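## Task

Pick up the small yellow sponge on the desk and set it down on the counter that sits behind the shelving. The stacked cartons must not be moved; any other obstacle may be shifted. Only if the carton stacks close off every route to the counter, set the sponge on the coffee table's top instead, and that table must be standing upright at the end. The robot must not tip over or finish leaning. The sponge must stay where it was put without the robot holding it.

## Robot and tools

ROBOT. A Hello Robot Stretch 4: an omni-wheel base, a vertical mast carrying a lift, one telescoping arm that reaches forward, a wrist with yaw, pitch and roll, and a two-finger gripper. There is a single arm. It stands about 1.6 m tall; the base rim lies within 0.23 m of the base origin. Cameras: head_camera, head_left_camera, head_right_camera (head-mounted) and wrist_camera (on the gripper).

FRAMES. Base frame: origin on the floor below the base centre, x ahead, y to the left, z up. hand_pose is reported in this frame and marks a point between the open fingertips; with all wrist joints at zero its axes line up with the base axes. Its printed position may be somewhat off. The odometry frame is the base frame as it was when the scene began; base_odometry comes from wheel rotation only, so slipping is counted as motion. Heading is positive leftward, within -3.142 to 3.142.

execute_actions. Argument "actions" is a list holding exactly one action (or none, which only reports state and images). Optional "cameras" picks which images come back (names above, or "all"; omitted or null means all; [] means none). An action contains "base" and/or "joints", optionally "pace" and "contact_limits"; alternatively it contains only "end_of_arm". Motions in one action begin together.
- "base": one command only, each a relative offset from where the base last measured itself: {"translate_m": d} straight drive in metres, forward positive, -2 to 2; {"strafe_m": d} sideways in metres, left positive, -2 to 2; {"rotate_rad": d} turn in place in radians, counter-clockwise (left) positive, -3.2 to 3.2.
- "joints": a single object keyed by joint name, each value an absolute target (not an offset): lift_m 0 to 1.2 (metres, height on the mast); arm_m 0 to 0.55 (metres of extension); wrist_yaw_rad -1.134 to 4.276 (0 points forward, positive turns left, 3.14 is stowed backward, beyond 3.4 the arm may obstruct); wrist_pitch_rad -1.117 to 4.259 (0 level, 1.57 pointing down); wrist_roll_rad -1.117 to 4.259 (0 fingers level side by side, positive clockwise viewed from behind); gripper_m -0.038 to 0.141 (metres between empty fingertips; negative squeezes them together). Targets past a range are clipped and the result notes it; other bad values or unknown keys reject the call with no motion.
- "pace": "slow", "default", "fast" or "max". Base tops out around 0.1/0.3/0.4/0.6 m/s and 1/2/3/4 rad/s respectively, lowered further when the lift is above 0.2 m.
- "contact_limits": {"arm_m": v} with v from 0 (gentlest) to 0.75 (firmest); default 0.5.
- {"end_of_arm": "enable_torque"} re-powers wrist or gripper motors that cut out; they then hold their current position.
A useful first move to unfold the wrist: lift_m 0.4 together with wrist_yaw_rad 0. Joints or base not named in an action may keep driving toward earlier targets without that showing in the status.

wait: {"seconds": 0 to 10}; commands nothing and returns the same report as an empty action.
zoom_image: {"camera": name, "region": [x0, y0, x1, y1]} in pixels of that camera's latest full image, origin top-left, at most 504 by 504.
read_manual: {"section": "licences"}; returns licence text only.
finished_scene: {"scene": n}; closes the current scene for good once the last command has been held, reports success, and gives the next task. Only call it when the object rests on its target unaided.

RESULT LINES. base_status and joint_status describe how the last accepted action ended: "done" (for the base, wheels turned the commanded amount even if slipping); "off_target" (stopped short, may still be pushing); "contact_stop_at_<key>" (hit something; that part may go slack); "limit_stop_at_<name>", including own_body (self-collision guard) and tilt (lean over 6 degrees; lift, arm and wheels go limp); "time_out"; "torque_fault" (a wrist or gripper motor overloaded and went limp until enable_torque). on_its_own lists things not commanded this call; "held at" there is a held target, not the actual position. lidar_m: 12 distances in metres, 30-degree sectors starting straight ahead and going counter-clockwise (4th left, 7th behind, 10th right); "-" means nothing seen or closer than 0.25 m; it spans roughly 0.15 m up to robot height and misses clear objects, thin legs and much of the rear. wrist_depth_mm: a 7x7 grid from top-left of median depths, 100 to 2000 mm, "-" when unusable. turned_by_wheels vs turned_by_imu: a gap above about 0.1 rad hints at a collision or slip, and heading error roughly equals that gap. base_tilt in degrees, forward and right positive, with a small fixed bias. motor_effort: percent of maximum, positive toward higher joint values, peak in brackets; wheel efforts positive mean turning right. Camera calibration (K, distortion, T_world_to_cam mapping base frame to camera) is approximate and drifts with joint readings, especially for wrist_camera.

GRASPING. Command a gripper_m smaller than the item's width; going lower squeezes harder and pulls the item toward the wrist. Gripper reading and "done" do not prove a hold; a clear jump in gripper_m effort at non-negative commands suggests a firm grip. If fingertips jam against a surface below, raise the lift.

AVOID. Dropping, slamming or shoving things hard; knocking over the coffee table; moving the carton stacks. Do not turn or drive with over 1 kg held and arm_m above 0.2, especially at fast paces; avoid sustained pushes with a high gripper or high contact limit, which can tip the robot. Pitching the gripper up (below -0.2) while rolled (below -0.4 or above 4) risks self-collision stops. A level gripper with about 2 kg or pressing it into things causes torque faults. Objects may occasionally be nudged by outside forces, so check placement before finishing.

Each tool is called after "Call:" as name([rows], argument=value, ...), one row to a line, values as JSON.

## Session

Call:
execute_actions(actions=[])

Scene clock: 0.00 s.
base_odometry: x=+0.000 y=+0.000 heading=+0.000 (m, m, rad; odometry frame)
turned_by_wheels: +0.000 (rad since the last result)
turned_by_imu: +0.000 (rad since the last result)
base_tilt: forward=+0.3 right=-0.1 (deg)
lidar_m: 0.93 1.05 2.59 1.64 1.06 0.95 0.98 1.23 1.08 1.08 1.17 1.05
base_status: not commanded
joint_positions: lift_m=+0.207 arm_m=+0.002 wrist_yaw_rad=+3.216 wrist_pitch_rad=-0.013 wrist_roll_rad=+0.007 gripper_m=+0.057
joint_status: not commanded
motor_effort: lift_m=+18 arm_m=+0 wrist_yaw_rad=+0 wrist_pitch_rad=-8 wrist_roll_rad=+0 gripper_m=-4 wheel_0=+0 wheel_1=+0 wheel_2=+0 (%)
hand_pose: x=-0.1212 y=+0.0659 z=+0.3886 quat_wxyz=(-0.037, +0.007, +0.004, +0.999) (m; base frame)
wrist_depth_mm: - 136 135 1229 1098 1042 991 / - - 133 1366 1366 991 904 / - - 132 1366 1499 960 891 / - 113 132 1182 1464 1025 931 / 135 133 1863 1255 1078 1138 1255 / 216 1464 1618 1229 1008 960 1205 / 217 1118 960 1060 192 917 960
pictures: head_camera, head_left_camera, head_right_camera, wrist_camera
camera_calibration (this result's frames):
wrist_camera: T_world_to_cam=[[-0.0669252, 0.997751, 0.00384349, -0.075336], [-0.0542068, 0.000210509, -0.99853, 0.450597], [-0.996284, -0.0670351, 0.0540708, 0.0840115], [0, 0, 0, 1]] pos_world=[0.103083, 0.0807034, 0.445681]
Images, in order (width x height): head_camera 420x560, head_left_camera 420x672, head_right_camera 420x672, wrist_camera 616x392.

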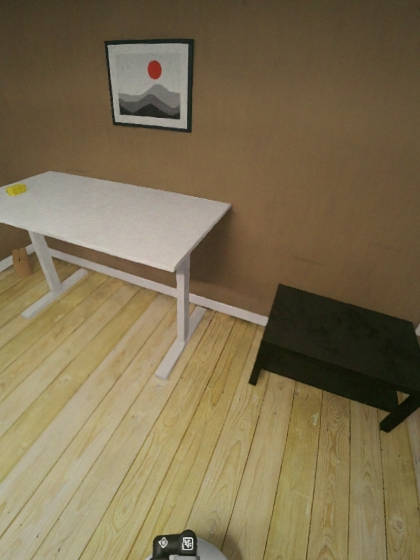

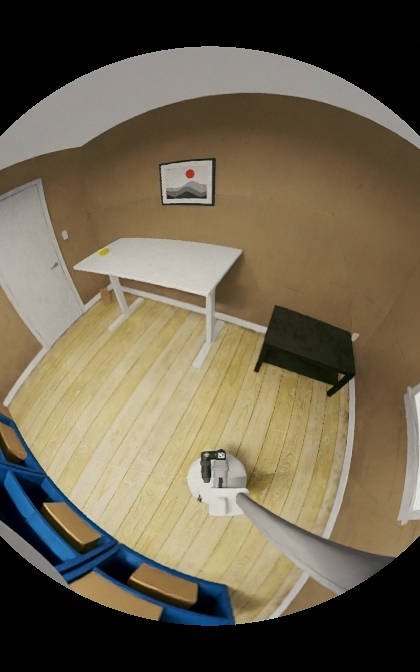

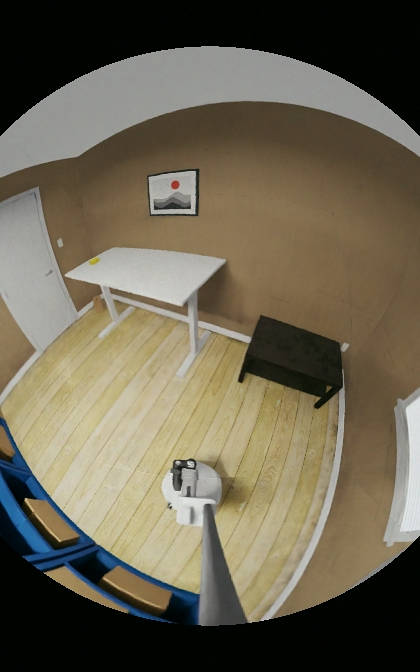

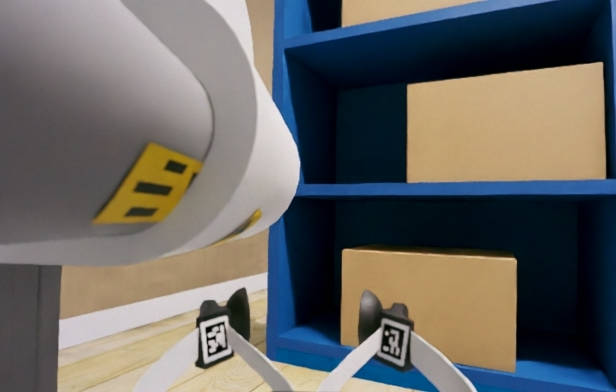

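Call:
execute_actions([
  {"base":{"rotate_rad":-0.4},"pace":"fast"},
], cameras=[])

Call:
execute_actions([
  {"base":{"strafe_m":1.8},"joints":{"lift_m":1.02,"wrist_yaw_rad":0,"gripper_m":0.13,"wrist_pitch_rad":0.5},"pace":"max"},
])

Scene clock: 4.57 s.
base_odometry: x=+0.000 y=+0.000 heading=-0.400 (m, m, rad; odometry frame)
turned_by_wheels: -0.400 (rad since the last result)
turned_by_imu: -0.394 (rad since the last result)
base_tilt: forward=+0.3 right=-0.1 (deg)
lidar_m: 1.03 0.94 1.15 2.59 1.43 1.02 0.96 1.00 1.17 1.07 1.12 1.10
base_status: done
joint_positions: lift_m=+0.207 arm_m=+0.002 wrist_yaw_rad=+3.216 wrist_pitch_rad=-0.013 wrist_roll_rad=+0.007 gripper_m=+0.057
joint_status: not commanded
motor_effort: lift_m=+18(17) arm_m=-1(1) wrist_yaw_rad=+0(0) wrist_pitch_rad=-8(7) wrist_roll_rad=+0(2) gripper_m=-4(6) wheel_0=+1(6) wheel_1=-1(3) wheel_2=-1(7) (%)
hand_pose: x=-0.1212 y=+0.0659 z=+0.3886 quat_wxyz=(-0.037, +0.007, +0.004, +0.999) (m; base frame)
wrist_depth_mm: - 136 135 1118 1182 1118 1078 / - - 133 1308 1160 1366 1464 / - - 132 1098 1098 1499 1464 / - 113 132 1098 1078 1499 1464 / 135 133 1078 1078 1499 1118 1160 / 217 1281 1078 1060 1118 1078 1042 / 218 1060 976 1042 191 1025 1025
pictures: none
No camera images: the call's "cameras" was empty. Leave "cameras" out to get every camera's image.

Scene clock: 8.97 s.
base_odometry: x=+0.701 y=+1.658 heading=-0.400 (m, m, rad; odometry frame)
turned_by_wheels: +0.000 (rad since the last result)
turned_by_imu: +0.003 (rad since the last result)
base_tilt: forward=+0.3 right=-0.1 (deg)
lidar_m: 0.77 1.11 0.82 0.78 0.83 1.04 1.00 1.03 1.40 2.90 1.16 0.80
base_status: done
joint_positions: lift_m=+1.020 arm_m=+0.002 wrist_yaw_rad=+0.000 wrist_pitch_rad=+0.502 wrist_roll_rad=+0.007 gripper_m=+0.130
joint_status: all done
motor_effort: lift_m=+19(22) arm_m=-1(1) wrist_yaw_rad=+0(10) wrist_pitch_rad=-9(9) wrist_roll_rad=+0(0) gripper_m=+0(4) wheel_0=+0(15) wheel_1=-1(12) wheel_2=+1(2) (%)
hand_pose: x=+0.4258 y=-0.0873 z=+1.0593 quat_wxyz=(+0.969, +0.003, +0.248, -0.001) (m; base frame)
wrist_depth_mm: 1205 1205 1205 1229 1229 1205 1205 / 1255 1281 1255 1229 1255 1255 1281 / 1336 1366 788 809 820 831 854 / 1397 1464 654 654 627 634 640 / 1430 1576 1576 1618 1618 1661 1576 / 1366 1366 1661 1661 1661 1661 1708 / 1336 1281 1366 1430 1366 1336 1464
pictures: head_camera, head_left_camera, head_right_camera, wrist_camera
camera_calibration (this result's frames):
wrist_camera: T_world_to_cam=[[-0.00390398, -0.999969, 0.00679712, -0.0928989], [-0.445218, -0.00434823, -0.895411, 1.20685], [0.895413, -0.00652188, -0.445188, 0.311095], [0, 0, 0, 1]] pos_world=[0.258389, -0.0856195, 1.21975]
Images, in order (width x height): head_camera 420x560, head_left_camera 420x672, head_right_camera 420x672, wrist_camera 616x392.

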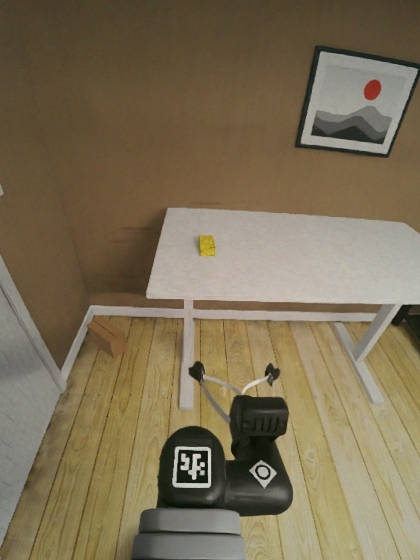

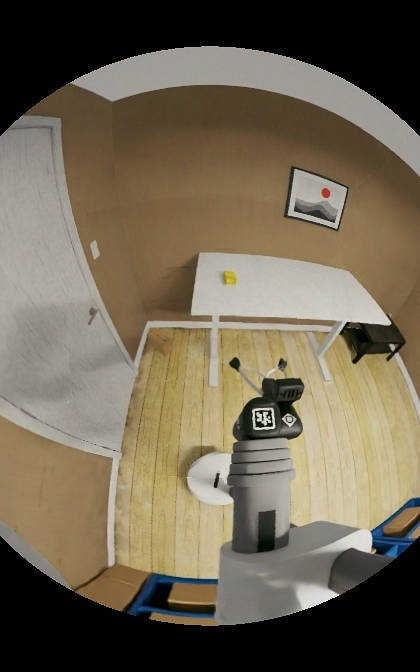

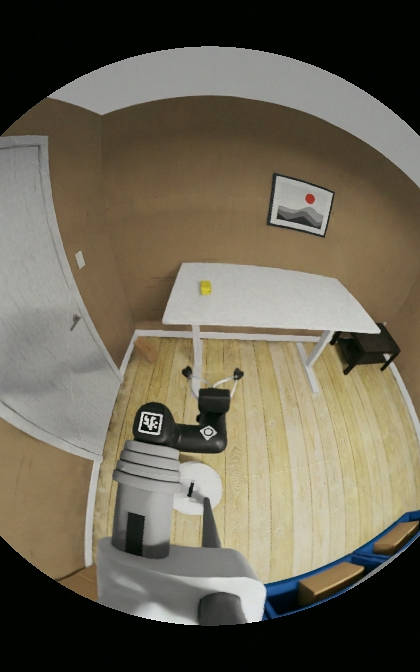

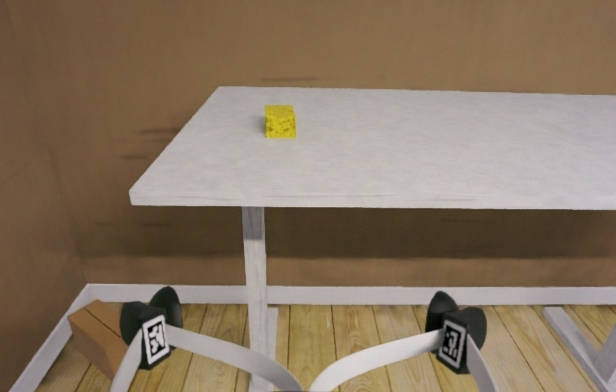

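Call:
execute_actions([
  {"base":{"strafe_m":0.055},"joints":{"arm_m":0.3},"pace":"fast"},
], cameras=[])

Call:
execute_actions([
  {"base":{"translate_m":0.25},"joints":{"lift_m":0.97},"pace":"fast"},
], cameras=["wrist_camera"])

Scene clock: 13.30 s.
base_odometry: x=+0.722 y=+1.709 heading=-0.400 (m, m, rad; odometry frame)
turned_by_wheels: +0.000 (rad since the last result)
turned_by_imu: +0.000 (rad since the last result)
base_tilt: forward=+0.3 right=-0.1 (deg)
lidar_m: 0.77 1.04 0.77 0.72 0.79 1.05 1.00 1.02 1.42 2.93 1.16 0.81
base_status: done
joint_positions: lift_m=+1.020 arm_m=+0.299 wrist_yaw_rad=+0.000 wrist_pitch_rad=+0.502 wrist_roll_rad=+0.007 gripper_m=+0.130
joint_status: all done
motor_effort: lift_m=+19(19) arm_m=+6(3) wrist_yaw_rad=+0(1) wrist_pitch_rad=-7(6) wrist_roll_rad=-1(1) gripper_m=+1(0) wheel_0=+0(9) wheel_1=-2(8) wheel_2=+1(2) (%)
hand_pose: x=+0.7228 y=-0.0874 z=+1.0593 quat_wxyz=(+0.969, +0.003, +0.248, -0.001) (m; base frame)
wrist_depth_mm: 931 931 946 946 946 960 946 / 1008 1008 991 1008 1025 991 1008 / 1060 1078 788 798 820 831 842 / 1138 1160 574 549 585 591 603 / 1229 466 445 455 459 462 462 / 1281 353 368 373 373 377 379 / 1182 330 334 330 338 336 343
pictures: none
No camera images: the call's "cameras" was empty. Leave "cameras" out to get every camera's image.

Scene clock: 15.43 s.
base_odometry: x=+0.953 y=+1.611 heading=-0.400 (m, m, rad; odometry frame)
turned_by_wheels: +0.000 (rad since the last result)
turned_by_imu: -0.001 (rad since the last result)
base_tilt: forward=+0.4 right=+0.0 (deg)
lidar_m: 0.50 1.04 0.78 0.72 0.77 1.06 1.25 1.29 1.75 2.94 0.78 0.57
base_status: done
joint_positions: lift_m=+0.970 arm_m=+0.299 wrist_yaw_rad=+0.000 wrist_pitch_rad=+0.502 wrist_roll_rad=+0.007 gripper_m=+0.130
joint_status: all done
motor_effort: lift_m=+16(18) arm_m=+6(6) wrist_yaw_rad=-1(0) wrist_pitch_rad=-8(5) wrist_roll_rad=-2(1) gripper_m=+0(1) wheel_0=+0(7) wheel_1=+1(6) wheel_2=+2(10) (%)
hand_pose: x=+0.7228 y=-0.0874 z=+1.0096 quat_wxyz=(+0.969, +0.003, +0.248, -0.001) (m; base frame)
wrist_depth_mm: 707 715 715 732 723 723 723 / 750 768 759 768 768 768 778 / 809 798 640 654 661 676 683 / 866 488 466 452 473 480 488 / 917 362 364 298 370 373 377 / 296 286 301 300 304 306 307 / 251 238 240 256 243 245 258
pictures: wrist_camera
camera_calibration (this result's frames):
wrist_camera: T_world_to_cam=[[-0.00403674, -0.999969, 0.00679663, -0.0913382], [-0.445103, -0.00428954, -0.895469, 1.29452], [0.89547, -0.00663998, -0.445072, 0.0228533], [0, 0, 0, 1]] pos_world=[0.555362, -0.0856307, 1.16999]
Images, in order (width x height): wrist_camera 616x392.

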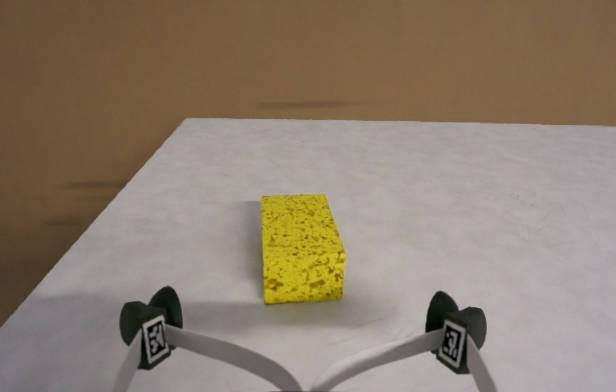

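Call:
execute_actions([
  {"joints":{"lift_m":0.953,"arm_m":0.415}},
], cameras=[])

Call:
execute_actions([
  {"joints":{"gripper_m":0.01}},
], cameras=[])

Call:
execute_actions([
  {"joints":{"lift_m":1.02},"pace":"fast"},
], cameras=["wrist_camera"])

Call:
execute_actions([
  {"base":{"translate_m":-0.35},"joints":{"arm_m":0},"pace":"fast"},
], cameras=[])

Call:
execute_actions([
  {"base":{"rotate_rad":-3.19},"joints":{"lift_m":0.4},"pace":"fast"},
])

Scene clock: 21.20 s.
base_odometry: x=+0.953 y=+1.611 heading=-0.400 (m, m, rad; odometry frame)
turned_by_wheels: +0.000 (rad since the last result)
turned_by_imu: +0.000 (rad since the last result)
base_tilt: forward=+0.3 right=+0.0 (deg)
lidar_m: 0.51 1.02 0.77 0.73 0.79 1.07 1.25 1.30 1.74 2.94 0.77 0.53
base_status: not commanded
joint_positions: lift_m=+0.953 arm_m=+0.414 wrist_yaw_rad=+0.000 wrist_pitch_rad=+0.502 wrist_roll_rad=+0.007 gripper_m=+0.130
joint_status: all done
motor_effort: lift_m=+15(15) arm_m=+6(7) wrist_yaw_rad=+0(0) wrist_pitch_rad=-6(7) wrist_roll_rad=-3(1) gripper_m=-3(0) wheel_0=+1(0) wheel_1=+2(2) wheel_2=+2(2) (%)
hand_pose: x=+0.8378 y=-0.0874 z=+0.9926 quat_wxyz=(+0.969, +0.003, +0.248, -0.001) (m; base frame)
wrist_depth_mm: 609 615 615 621 615 621 621 / 647 654 654 661 661 668 661 / 691 683 591 597 609 621 640 / 750 424 430 433 436 442 452 / 345 334 336 314 342 345 347 / 272 263 266 216 279 281 283 / 231 219 193 182 224 224 238
pictures: none
No camera images: the call's "cameras" was empty. Leave "cameras" out to get every camera's image.

Scene clock: 23.30 s.
base_odometry: x=+0.953 y=+1.611 heading=-0.400 (m, m, rad; odometry frame)
turned_by_wheels: +0.000 (rad since the last result)
turned_by_imu: +0.000 (rad since the last result)
base_tilt: forward=+0.3 right=+0.0 (deg)
lidar_m: 0.52 1.04 0.78 0.73 0.76 1.06 1.26 1.28 1.74 2.93 0.76 0.55
base_status: not commanded
joint_positions: lift_m=+0.953 arm_m=+0.414 wrist_yaw_rad=+0.000 wrist_pitch_rad=+0.502 wrist_roll_rad=+0.007 gripper_m=+0.011
joint_status: all done
motor_effort: lift_m=+15(15) arm_m=+6(6) wrist_yaw_rad=+0(1) wrist_pitch_rad=-6(6) wrist_roll_rad=-1(1) gripper_m=-27(27) wheel_0=+1(0) wheel_1=+2(1) wheel_2=+2(2) (%)
hand_pose: x=+0.8378 y=-0.0874 z=+0.9926 quat_wxyz=(+0.969, +0.003, +0.248, -0.001) (m; base frame)
wrist_depth_mm: 615 615 609 609 621 621 621 / 647 647 654 654 661 661 661 / 699 683 591 603 609 621 634 / 750 424 427 436 439 442 449 / 345 332 336 251 343 345 347 / 272 274 204 206 271 281 283 / 230 166 177 174 175 224 238
pictures: none
No camera images: the call's "cameras" was empty. Leave "cameras" out to get every camera's image.

Scene clock: 24.30 s.
base_odometry: x=+0.953 y=+1.611 heading=-0.400 (m, m, rad; odometry frame)
turned_by_wheels: +0.000 (rad since the last result)
turned_by_imu: +0.000 (rad since the last result)
base_tilt: forward=+0.3 right=-0.1 (deg)
lidar_m: 0.51 1.03 0.78 0.70 0.77 1.06 1.25 1.30 1.72 2.93 0.76 0.56
base_status: not commanded
joint_positions: lift_m=+1.020 arm_m=+0.414 wrist_yaw_rad=+0.000 wrist_pitch_rad=+0.502 wrist_roll_rad=+0.007 gripper_m=+0.011
joint_status: all done
motor_effort: lift_m=+20(22) arm_m=+6(6) wrist_yaw_rad=+0(1) wrist_pitch_rad=-7(5) wrist_roll_rad=-1(0) gripper_m=-24(26) wheel_0=+1(0) wheel_1=+2(1) wheel_2=+2(2) (%)
hand_pose: x=+0.8378 y=-0.0874 z=+1.0592 quat_wxyz=(+0.969, +0.003, +0.248, -0.001) (m; base frame)
wrist_depth_mm: 609 615 615 621 615 615 621 / 654 647 661 661 654 661 661 / 691 699 691 699 707 707 707 / 750 723 569 580 585 591 603 / 798 445 449 251 455 459 462 / 866 366 204 206 362 375 377 / 307 166 177 174 175 298 319
pictures: wrist_camera
camera_calibration (this result's frames):
wrist_camera: T_world_to_cam=[[-0.00415189, -0.999968, 0.006797, -0.0911449], [-0.445194, -0.00423793, -0.895424, 1.39017], [0.895425, -0.00674369, -0.445162, -0.057841], [0, 0, 0, 1]] pos_world=[0.67031, -0.0856406, 1.21967]
Images, in order (width x height): wrist_camera 616x392.

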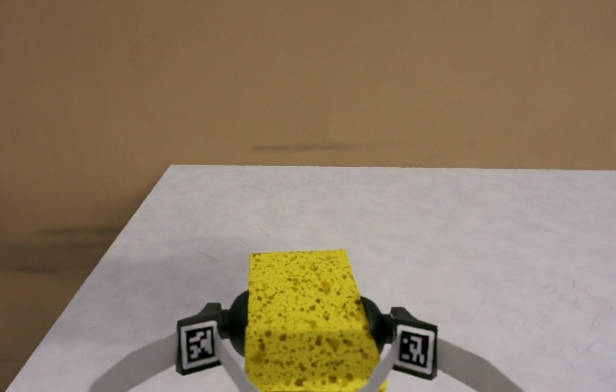

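Scene clock: 26.77 s.
base_odometry: x=+0.630 y=+1.748 heading=-0.400 (m, m, rad; odometry frame)
turned_by_wheels: +0.000 (rad since the last result)
turned_by_imu: +0.001 (rad since the last result)
base_tilt: forward=+0.3 right=-0.1 (deg)
lidar_m: 0.86 1.07 0.76 0.74 0.79 0.96 0.89 0.92 1.25 2.94 1.30 0.91
base_status: done
joint_positions: lift_m=+1.020 arm_m=+0.003 wrist_yaw_rad=+0.000 wrist_pitch_rad=+0.502 wrist_roll_rad=+0.007 gripper_m=+0.011
joint_status: all done
joint sent to its limit — the command would take arm_m past its lower limit, so that joint was sent only as far as its limit.
motor_effort: lift_m=+19(19) arm_m=-6(4) wrist_yaw_rad=+1(1) wrist_pitch_rad=-7(7) wrist_roll_rad=-1(1) gripper_m=-27(27) wheel_0=-1(7) wheel_1=-2(9) wheel_2=-1(10) (%)
hand_pose: x=+0.4266 y=-0.0875 z=+1.0591 quat_wxyz=(+0.969, +0.003, +0.249, -0.001) (m; base frame)
wrist_depth_mm: 1255 1308 1308 1308 1308 1281 1308 / 1308 1397 1397 1281 1366 1366 1366 / 1308 1464 854 809 831 831 854 / 1308 1576 1576 1576 1576 1576 1618 / 1336 1708 1708 250 1708 1756 1708 / 1308 1464 204 206 1661 1708 1756 / 1308 166 177 174 175 1366 1464
pictures: none
No camera images: the call's "cameras" was empty. Leave "cameras" out to get every camera's image.

Scene clock: 30.13 s.
base_odometry: x=+0.630 y=+1.748 heading=+2.693 (m, m, rad; odometry frame)
turned_by_wheels: -3.190 (rad since the last result)
turned_by_imu: -3.139 (rad since the last result)
base_tilt: forward=+0.2 right=-0.1 (deg)
lidar_m: 0.89 0.94 1.19 2.96 1.43 0.92 0.86 1.13 0.80 0.72 0.76 0.94
base_status: done
joint_positions: lift_m=+0.400 arm_m=+0.003 wrist_yaw_rad=+0.000 wrist_pitch_rad=+0.502 wrist_roll_rad=+0.007 gripper_m=+0.011
joint_status: all done
motor_effort: lift_m=+15(19) arm_m=-6(6) wrist_yaw_rad=+0(0) wrist_pitch_rad=-9(6) wrist_roll_rad=+1(1) gripper_m=-27(27) wheel_0=+1(6) wheel_1=+1(7) wheel_2=+0(5) (%)
hand_pose: x=+0.4267 y=-0.0874 z=+0.4395 quat_wxyz=(+0.969, +0.003, +0.249, -0.001) (m; base frame)
wrist_depth_mm: 778 609 621 627 647 640 640 / 960 1042 1060 1078 788 683 691 / 976 788 750 759 878 732 741 / 946 759 750 768 878 788 798 / 842 809 798 250 878 842 842 / 798 809 205 206 809 842 820 / 691 166 177 174 175 668 715
pictures: head_camera, head_left_camera, head_right_camera, wrist_camera
camera_calibration (this result's frames):
wrist_camera: T_world_to_cam=[[-0.00419201, -0.999968, 0.00680523, -0.0886376], [-0.445553, -0.00422472, -0.895246, 0.652282], [0.895246, -0.00678497, -0.445521, 0.0346144], [0, 0, 0, 1]] pos_world=[0.259266, -0.0856442, 0.599977]
Images, in order (width x height): head_camera 420x560, head_left_camera 420x672, head_right_camera 420x672, wrist_camera 616x392.

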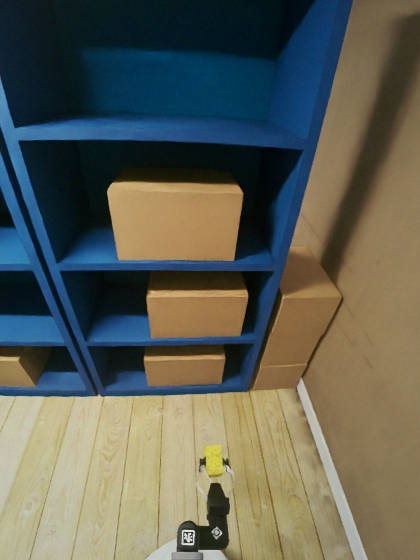

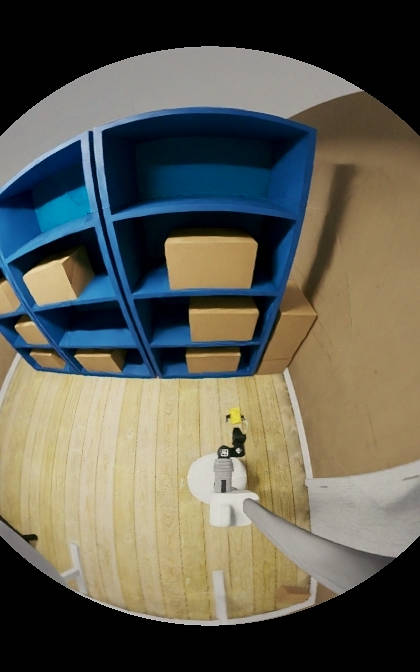

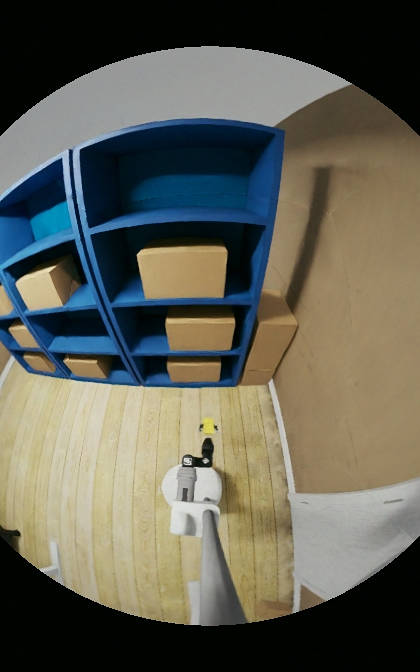

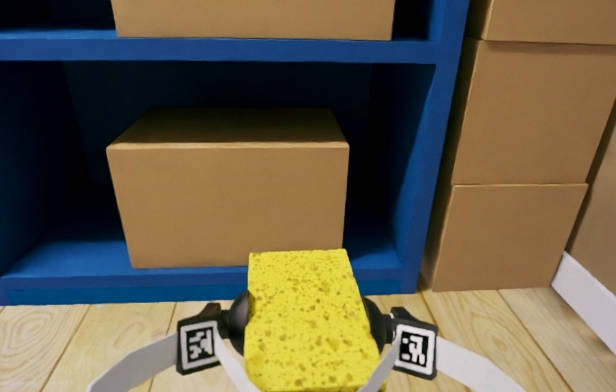

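Call:
execute_actions([
  {"base":{"strafe_m":2.0},"pace":"max"},
], cameras=[])

Call:
execute_actions([
  {"base":{"strafe_m":0.55},"pace":"fast"},
], cameras=["head_camera","head_left_camera"])

Scene clock: 36.83 s.
base_odometry: x=-0.237 y=-0.055 heading=+2.693 (m, m, rad; odometry frame)
turned_by_wheels: +0.000 (rad since the last result)
turned_by_imu: +0.004 (rad since the last result)
base_tilt: forward=+0.3 right=-0.1 (deg)
lidar_m: 0.72 0.75 1.04 0.94 0.96 1.30 1.25 1.18 1.39 2.74 1.16 0.78
base_status: done
joint_positions: lift_m=+0.400 arm_m=+0.003 wrist_yaw_rad=+0.000 wrist_pitch_rad=+0.502 wrist_roll_rad=+0.007 gripper_m=+0.011
joint_status: not commanded
motor_effort: lift_m=+17(17) arm_m=-6(5) wrist_yaw_rad=+0(1) wrist_pitch_rad=-7(7) wrist_roll_rad=-2(1) gripper_m=-28(27) wheel_0=+1(13) wheel_1=+0(13) wheel_2=-1(2) (%)
hand_pose: x=+0.4267 y=-0.0874 z=+0.4394 quat_wxyz=(+0.969, +0.003, +0.249, -0.001) (m; base frame)
wrist_depth_mm: 676 778 488 484 492 500 504 / 676 904 917 946 960 647 521 / 759 931 750 759 991 741 569 / 750 591 591 603 621 732 603 / 750 627 627 251 820 750 683 / 691 676 204 206 683 715 732 / 668 167 177 174 175 676 715
pictures: none
No camera images: the call's "cameras" was empty. Leave "cameras" out to get every camera's image.

Scene clock: 39.43 s.
base_odometry: x=-0.475 y=-0.550 heading=+2.693 (m, m, rad; odometry frame)
turned_by_wheels: +0.000 (rad since the last result)
turned_by_imu: +0.001 (rad since the last result)
base_tilt: forward=+0.3 right=-0.2 (deg)
lidar_m: 0.73 0.71 0.46 0.43 0.41 0.54 1.29 1.36 1.58 3.27 1.09 0.75
base_status: done
joint_positions: lift_m=+0.400 arm_m=+0.003 wrist_yaw_rad=+0.000 wrist_pitch_rad=+0.502 wrist_roll_rad=+0.007 gripper_m=+0.011
joint_status: not commanded
motor_effort: lift_m=+17(17) arm_m=-6(6) wrist_yaw_rad=+0(0) wrist_pitch_rad=-9(5) wrist_roll_rad=+0(0) gripper_m=-28(28) wheel_0=+2(11) wheel_1=-2(8) wheel_2=-1(2) (%)
hand_pose: x=+0.4267 y=-0.0874 z=+0.4394 quat_wxyz=(+0.969, +0.003, +0.249, -0.001) (m; base frame)
wrist_depth_mm: 931 1464 - 820 707 842 627 / 931 1430 - 831 462 473 492 / 946 1464 1756 854 960 778 798 / 931 1205 1281 866 1025 609 597 / 904 991 1008 250 854 627 621 / 798 820 204 206 707 676 683 / 691 166 177 174 175 676 699
pictures: head_camera, head_left_camera
Images, in order (width x height): head_camera 420x560, head_left_camera 420x672.

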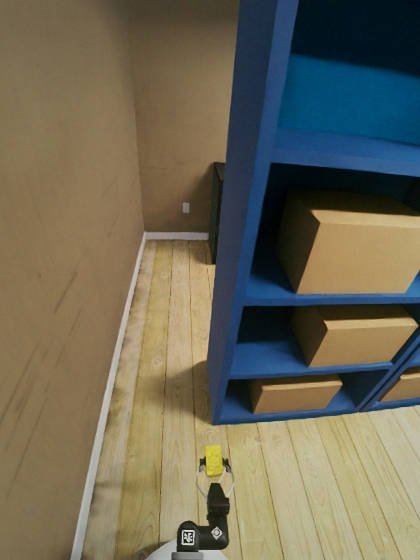

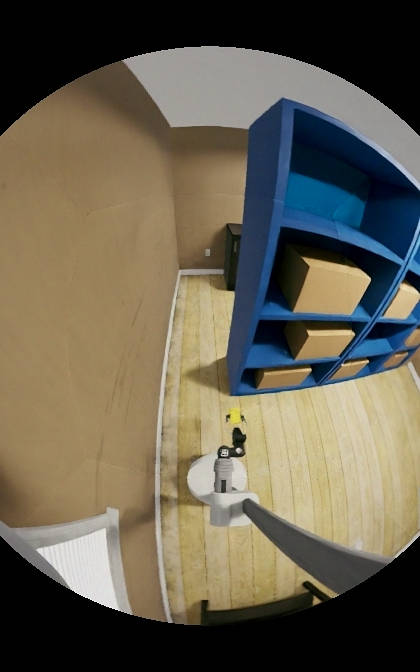

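Call:
execute_actions([
  {"base":{"rotate_rad":0.085}},
], cameras=[])

Call:
execute_actions([
  {"base":{"strafe_m":0.15}},
], cameras=[])

Call:
execute_actions([
  {"base":{"translate_m":0.55},"joints":{"wrist_pitch_rad":0.3},"pace":"fast"},
], cameras=["head_camera","head_right_camera"])

Scene clock: 42.97 s.
base_odometry: x=-0.475 y=-0.550 heading=+2.778 (m, m, rad; odometry frame)
turned_by_wheels: +0.085 (rad since the last result)
turned_by_imu: +0.083 (rad since the last result)
base_tilt: forward=+0.2 right=+0.0 (deg)
lidar_m: 0.71 0.65 0.44 0.43 0.41 0.59 1.30 1.38 1.61 2.75 1.00 0.73
base_status: done
joint_positions: lift_m=+0.400 arm_m=+0.003 wrist_yaw_rad=+0.000 wrist_pitch_rad=+0.502 wrist_roll_rad=+0.007 gripper_m=+0.011
joint_status: not commanded
motor_effort: lift_m=+17(17) arm_m=-6(6) wrist_yaw_rad=+0(0) wrist_pitch_rad=-7(7) wrist_roll_rad=-1(0) gripper_m=-25(27) wheel_0=+0(5) wheel_1=-2(6) wheel_2=-1(5) (%)
hand_pose: x=+0.4267 y=-0.0874 z=+0.4394 quat_wxyz=(+0.969, +0.003, +0.249, -0.001) (m; base frame)
wrist_depth_mm: 778 1138 - - 477 809 798 / 788 1160 - - 466 459 445 / 788 1160 1756 1756 554 917 917 / 798 1138 1281 1308 683 707 564 / 798 991 991 250 820 699 569 / 768 820 204 206 580 691 621 / 683 166 176 175 175 647 654
pictures: none
No camera images: the call's "cameras" was empty. Leave "cameras" out to get every camera's image.

Scene clock: 44.70 s.
base_odometry: x=-0.528 y=-0.691 heading=+2.778 (m, m, rad; odometry frame)
turned_by_wheels: +0.000 (rad since the last result)
turned_by_imu: +0.000 (rad since the last result)
base_tilt: forward=+0.3 right=-0.2 (deg)
lidar_m: 1.15 0.42 0.30 0.28 0.29 0.35 1.23 1.37 1.68 2.76 1.02 0.78
base_status: done
joint_positions: lift_m=+0.400 arm_m=+0.003 wrist_yaw_rad=+0.000 wrist_pitch_rad=+0.502 wrist_roll_rad=+0.007 gripper_m=+0.011
joint_status: not commanded
motor_effort: lift_m=+17(17) arm_m=-6(6) wrist_yaw_rad=+0(0) wrist_pitch_rad=-6(7) wrist_roll_rad=-1(0) gripper_m=-27(28) wheel_0=+1(9) wheel_1=-2(11) wheel_2=+0(0) (%)
hand_pose: x=+0.4267 y=-0.0874 z=+0.4394 quat_wxyz=(+0.969, +0.003, +0.249, -0.001) (m; base frame)
wrist_depth_mm: 564 820 1537 - 1808 535 609 / 564 842 1576 - - 530 452 / 574 842 1537 1756 1661 530 917 / 574 842 1281 1308 1182 564 699 / 580 842 1008 251 931 603 707 / 580 768 204 206 723 691 683 / 569 166 177 174 175 627 661
pictures: none
No camera images: the call's "cameras" was empty. Leave "cameras" out to get every camera's image.

Scene clock: 47.43 s.
base_odometry: x=-1.043 y=-0.495 heading=+2.778 (m, m, rad; odometry frame)
turned_by_wheels: +0.000 (rad since the last result)
turned_by_imu: -0.002 (rad since the last result)
base_tilt: forward=+0.3 right=-0.1 (deg)
lidar_m: 1.14 0.42 0.27 0.27 0.31 0.43 1.12 1.93 2.35 0.65 0.35 0.45
base_status: done
joint_positions: lift_m=+0.400 arm_m=+0.003 wrist_yaw_rad=+0.000 wrist_pitch_rad=+0.303 wrist_roll_rad=+0.007 gripper_m=+0.011
joint_status: all done
motor_effort: lift_m=+17(17) arm_m=-5(6) wrist_yaw_rad=+0(0) wrist_pitch_rad=-9(16) wrist_roll_rad=+0(0) gripper_m=-26(26) wheel_0=+1(7) wheel_1=-1(6) wheel_2=+2(13) (%)
hand_pose: x=+0.4492 y=-0.0874 z=+0.4922 quat_wxyz=(+0.989, +0.003, +0.151, -0.001) (m; base frame)
wrist_depth_mm: 559 809 1576 1863 1808 1366 1366 / 559 820 1618 1921 1708 1430 1397 / 564 831 1618 - 1708 1430 1464 / 569 831 1708 - 1661 1537 370 / 569 831 1397 251 1499 1537 368 / 574 842 204 206 1078 1138 366 / 574 166 177 174 175 424 362
pictures: head_camera, head_right_camera
Images, in order (width x height): head_camera 420x560, head_right_camera 420x672.

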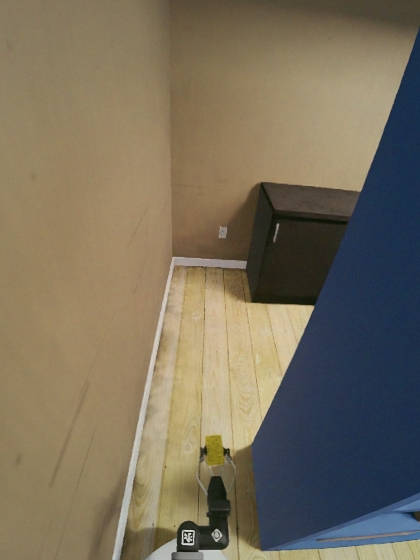

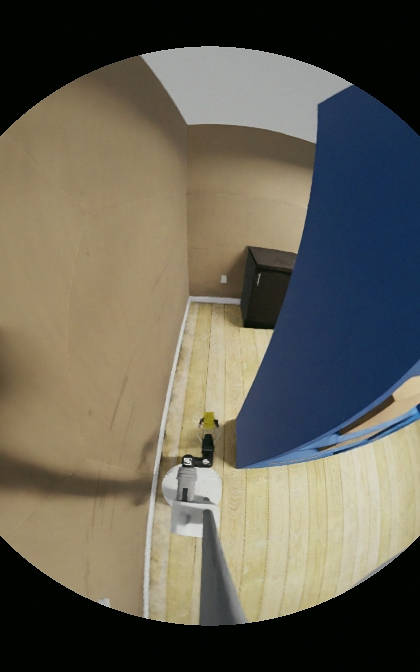

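Call:
execute_actions([
  {"base":{"rotate_rad":-0.03}},
], cameras=[])

Call:
execute_actions([
  {"base":{"translate_m":0.95},"joints":{"lift_m":1.03,"wrist_pitch_rad":0.5},"pace":"fast"},
], cameras=[])

Call:
execute_actions([
  {"base":{"rotate_rad":-0.55}},
], cameras=["head_camera","wrist_camera"])

Scene clock: 51.03 s.
base_odometry: x=-1.042 y=-0.495 heading=+2.748 (m, m, rad; odometry frame)
turned_by_wheels: -0.030 (rad since the last result)
turned_by_imu: -0.030 (rad since the last result)
base_tilt: forward=+0.3 right=-0.1 (deg)
lidar_m: 1.26 0.42 0.30 0.27 0.29 0.41 0.96 1.94 2.38 0.71 0.36 0.43
base_status: done
joint_positions: lift_m=+0.400 arm_m=+0.003 wrist_yaw_rad=+0.000 wrist_pitch_rad=+0.303 wrist_roll_rad=+0.007 gripper_m=+0.011
joint_status: not commanded
motor_effort: lift_m=+17(17) arm_m=-5(5) wrist_yaw_rad=+0(0) wrist_pitch_rad=-8(8) wrist_roll_rad=+1(1) gripper_m=-29(26) wheel_0=+1(5) wheel_1=+2(7) wheel_2=-1(6) (%)
hand_pose: x=+0.4492 y=-0.0874 z=+0.4922 quat_wxyz=(+0.989, +0.003, +0.151, -0.001) (m; base frame)
wrist_depth_mm: 597 891 1863 1921 1499 1366 343 / 597 891 1863 - 1464 1397 345 / 609 904 1921 - 1499 1499 345 / 609 904 1808 - 1618 1537 343 / 609 904 1430 251 1537 1499 342 / 615 904 204 206 1060 1078 342 / 615 166 177 174 175 394 338
pictures: none
No camera images: the call's "cameras" was empty. Leave "cameras" out to get every camera's image.

Scene clock: 54.70 s.
base_odometry: x=-1.920 y=-0.132 heading=+2.749 (m, m, rad; odometry frame)
turned_by_wheels: +0.000 (rad since the last result)
turned_by_imu: -0.004 (rad since the last result)
base_tilt: forward=+0.4 right=-0.1 (deg)
lidar_m: 1.35 0.47 0.31 0.29 0.31 0.44 1.16 0.41 0.42 1.16 1.11 0.88
base_status: done
joint_positions: lift_m=+1.030 arm_m=+0.003 wrist_yaw_rad=+0.000 wrist_pitch_rad=+0.502 wrist_roll_rad=+0.007 gripper_m=+0.011
joint_status: all done
motor_effort: lift_m=+20(22) arm_m=-6(5) wrist_yaw_rad=+0(0) wrist_pitch_rad=-7(10) wrist_roll_rad=-2(1) gripper_m=-24(27) wheel_0=+2(8) wheel_1=-1(14) wheel_2=+0(12) (%)
hand_pose: x=+0.4267 y=-0.0874 z=+1.0692 quat_wxyz=(+0.969, +0.003, +0.248, -0.001) (m; base frame)
wrist_depth_mm: 640 960 1025 1025 1025 1025 1042 / 640 976 1060 1098 1098 1078 1118 / 647 960 1160 1160 1160 991 1008 / 647 976 1255 1255 1229 768 715 / 654 960 1366 251 1336 707 654 / 647 976 205 206 976 732 707 / 647 166 177 174 175 750 788
pictures: none
No camera images: the call's "cameras" was empty. Leave "cameras" out to get every camera's image.

Scene clock: 56.20 s.
base_odometry: x=-1.920 y=-0.132 heading=+2.199 (m, m, rad; odometry frame)
turned_by_wheels: -0.550 (rad since the last result)
turned_by_imu: -0.541 (rad since the last result)
base_tilt: forward=+0.3 right=-0.1 (deg)
lidar_m: 0.87 1.34 0.49 0.31 0.30 0.32 0.41 1.05 0.45 0.43 1.06 1.16
base_status: done
joint_positions: lift_m=+1.030 arm_m=+0.003 wrist_yaw_rad=+0.000 wrist_pitch_rad=+0.502 wrist_roll_rad=+0.007 gripper_m=+0.011
joint_status: not commanded
motor_effort: lift_m=+20(20) arm_m=-6(5) wrist_yaw_rad=+0(0) wrist_pitch_rad=-4(6) wrist_roll_rad=-1(0) gripper_m=-28(28) wheel_0=+2(5) wheel_1=+1(3) wheel_2=+1(5) (%)
hand_pose: x=+0.4267 y=-0.0874 z=+1.0692 quat_wxyz=(+0.969, +0.003, +0.248, -0.001) (m; base frame)
wrist_depth_mm: 931 1060 1160 1308 1537 1756 - / 960 1078 1229 1336 1537 1661 1708 / 1025 1118 917 946 976 1138 1397 / 1098 1182 768 809 976 1229 1618 / 1138 1281 831 250 1098 1397 1921 / 1229 1366 204 206 1078 1618 1756 / 1308 166 177 174 175 1336 1464
pictures: head_camera, wrist_camera
camera_calibration (this result's frames):
wrist_camera: T_world_to_cam=[[-0.00422302, -0.999968, 0.00680505, -0.0929169], [-0.445269, -0.00421291, -0.895387, 1.21608], [0.895387, -0.00681131, -0.445237, 0.314791], [0, 0, 0, 1]] pos_world=[0.25923, -0.0856466, 1.22965]
Images, in order (width x height): head_camera 420x560, wrist_camera 616x392.

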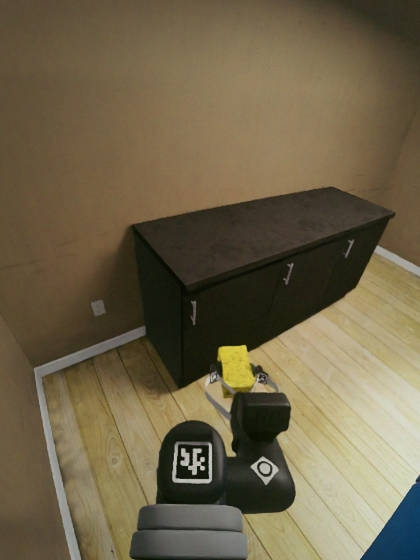

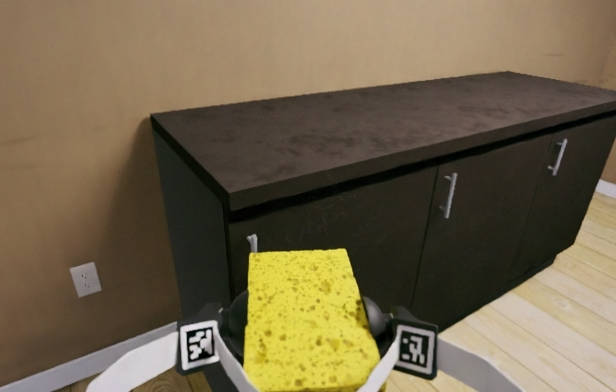

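Call:
execute_actions([
  {"base":{"translate_m":0.4},"joints":{"arm_m":0.4,"lift_m":0.97},"pace":"fast"},
], cameras=["head_camera"])

Scene clock: 60.40 s.
base_odometry: x=-2.155 y=+0.192 heading=+2.199 (m, m, rad; odometry frame)
turned_by_wheels: +0.000 (rad since the last result)
turned_by_imu: -0.001 (rad since the last result)
base_tilt: forward=+0.3 right=-0.2 (deg)
lidar_m: 0.46 0.70 0.83 0.54 0.51 0.53 0.72 0.64 0.65 0.90 1.93 0.65
base_status: done
joint_positions: lift_m=+0.970 arm_m=+0.399 wrist_yaw_rad=+0.000 wrist_pitch_rad=+0.502 wrist_roll_rad=+0.007 gripper_m=+0.011
joint_status: all done
motor_effort: lift_m=+16(18) arm_m=+5(6) wrist_yaw_rad=+0(0) wrist_pitch_rad=-6(5) wrist_roll_rad=+2(1) gripper_m=-28(26) wheel_0=+0(7) wheel_1=+1(4) wheel_2=+2(10) (%)
hand_pose: x=+0.8228 y=-0.0874 z=+1.0095 quat_wxyz=(+0.969, +0.003, +0.248, -0.001) (m; base frame)
wrist_depth_mm: 421 466 521 591 683 809 976 / 445 496 554 640 741 891 1098 / 466 517 591 668 750 788 809 / 488 525 549 554 559 569 574 / 424 427 430 251 442 442 445 / 349 351 205 206 349 362 364 / 296 166 177 174 175 287 306
pictures: head_camera
Images, in order (width x height): head_camera 420x560.

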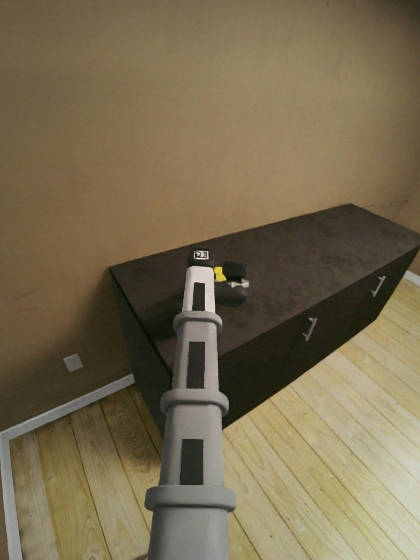

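Call:
execute_actions([
  {"joints":{"lift_m":0.915}},
], cameras=[])

Call:
execute_actions([
  {"joints":{"gripper_m":0.1}},
], cameras=[])

Call:
execute_actions([
  {"joints":{"lift_m":0.99,"arm_m":0.25},"pace":"fast"},
], cameras=["wrist_camera"])

Call:
finished_scene(scene=2)

Scene clock: 64.67 s.
base_odometry: x=-2.155 y=+0.192 heading=+2.199 (m, m, rad; odometry frame)
turned_by_wheels: +0.000 (rad since the last result)
turned_by_imu: +0.000 (rad since the last result)
base_tilt: forward=+0.4 right=-0.1 (deg)
lidar_m: 0.46 0.70 0.80 0.56 0.52 0.54 0.72 0.65 0.65 0.88 1.93 0.66
base_status: not commanded
joint_positions: lift_m=+0.915 arm_m=+0.399 wrist_yaw_rad=+0.000 wrist_pitch_rad=+0.502 wrist_roll_rad=+0.007 gripper_m=+0.011
joint_status: all done
motor_effort: lift_m=+15(15) arm_m=+5(6) wrist_yaw_rad=-1(1) wrist_pitch_rad=-7(5) wrist_roll_rad=-1(0) gripper_m=-25(28) wheel_0=+0(0) wheel_1=+1(1) wheel_2=+2(2) (%)
hand_pose: x=+0.8228 y=-0.0874 z=+0.9546 quat_wxyz=(+0.969, +0.003, +0.248, -0.001) (m; base frame)
wrist_depth_mm: 424 466 521 591 676 809 976 / 442 492 549 627 732 866 991 / 466 517 559 603 615 627 634 / 424 430 433 436 442 449 452 / 332 336 342 250 345 347 351 / 274 276 204 206 274 285 286 / 233 167 177 175 175 226 241
pictures: none
No camera images: the call's "cameras" was empty. Leave "cameras" out to get every camera's image.

Scene clock: 66.37 s.
base_odometry: x=-2.155 y=+0.192 heading=+2.199 (m, m, rad; odometry frame)
turned_by_wheels: +0.000 (rad since the last result)
turned_by_imu: +0.000 (rad since the last result)
base_tilt: forward=+0.3 right=-0.1 (deg)
lidar_m: 0.47 0.70 0.79 0.55 0.52 0.53 0.69 0.64 0.64 0.87 1.93 0.64
base_status: not commanded
joint_positions: lift_m=+0.915 arm_m=+0.399 wrist_yaw_rad=+0.000 wrist_pitch_rad=+0.502 wrist_roll_rad=+0.007 gripper_m=+0.100
joint_status: all done
motor_effort: lift_m=+15(15) arm_m=+6(6) wrist_yaw_rad=-1(0) wrist_pitch_rad=-4(7) wrist_roll_rad=+0(3) gripper_m=-2(28) wheel_0=+0(0) wheel_1=+1(1) wheel_2=+2(2) (%)
hand_pose: x=+0.8228 y=-0.0874 z=+0.9546 quat_wxyz=(+0.969, +0.003, +0.248, -0.001) (m; base frame)
wrist_depth_mm: 424 462 521 597 683 798 976 / 442 492 554 627 750 854 1008 / 466 512 559 603 615 621 640 / 421 427 430 439 442 449 452 / 332 338 340 330 345 347 351 / 274 276 262 218 273 286 286 / 233 227 223 185 192 233 241
pictures: none
No camera images: the call's "cameras" was empty. Leave "cameras" out to get every camera's image.

Scene clock: 67.67 s.
base_odometry: x=-2.155 y=+0.192 heading=+2.199 (m, m, rad; odometry frame)
turned_by_wheels: +0.000 (rad since the last result)
turned_by_imu: +0.000 (rad since the last result)
base_tilt: forward=+0.3 right=-0.1 (deg)
lidar_m: 0.47 0.70 0.77 0.56 0.51 0.54 0.73 0.64 0.66 0.88 1.94 0.67
base_status: not commanded
joint_positions: lift_m=+0.990 arm_m=+0.251 wrist_yaw_rad=+0.000 wrist_pitch_rad=+0.502 wrist_roll_rad=+0.007 gripper_m=+0.100
joint_status: all done
motor_effort: lift_m=+20(21) arm_m=-5(4) wrist_yaw_rad=+0(2) wrist_pitch_rad=-8(7) wrist_roll_rad=+0(0) gripper_m=-4(0) wheel_0=+0(0) wheel_1=+1(1) wheel_2=+2(2) (%)
hand_pose: x=+0.6748 y=-0.0875 z=+1.0292 quat_wxyz=(+0.969, +0.003, +0.248, -0.001) (m; base frame)
wrist_depth_mm: 521 574 640 723 831 1008 1205 / 549 603 683 768 904 1078 1308 / 574 634 707 778 842 866 878 / 580 585 597 597 603 615 615 / 455 459 466 410 477 480 480 / 377 377 373 359 377 389 392 / 319 310 306 327 310 322 332
pictures: wrist_camera
camera_calibration (this result's frames):
wrist_camera: T_world_to_cam=[[-0.00435857, -0.999967, 0.00680523, -0.0915399], [-0.445335, -0.00415221, -0.895354, 1.29071], [0.895353, -0.00693307, -0.445302, 0.0749175], [0, 0, 0, 1]] pos_world=[0.507322, -0.0856582, 1.18963]
Images, in order (width x height): wrist_camera 616x392.

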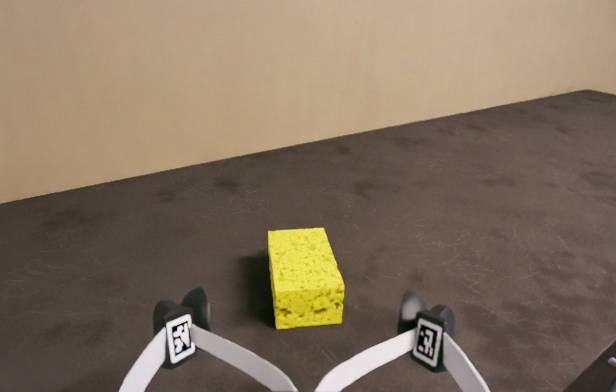

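The scene is finished: the task was done.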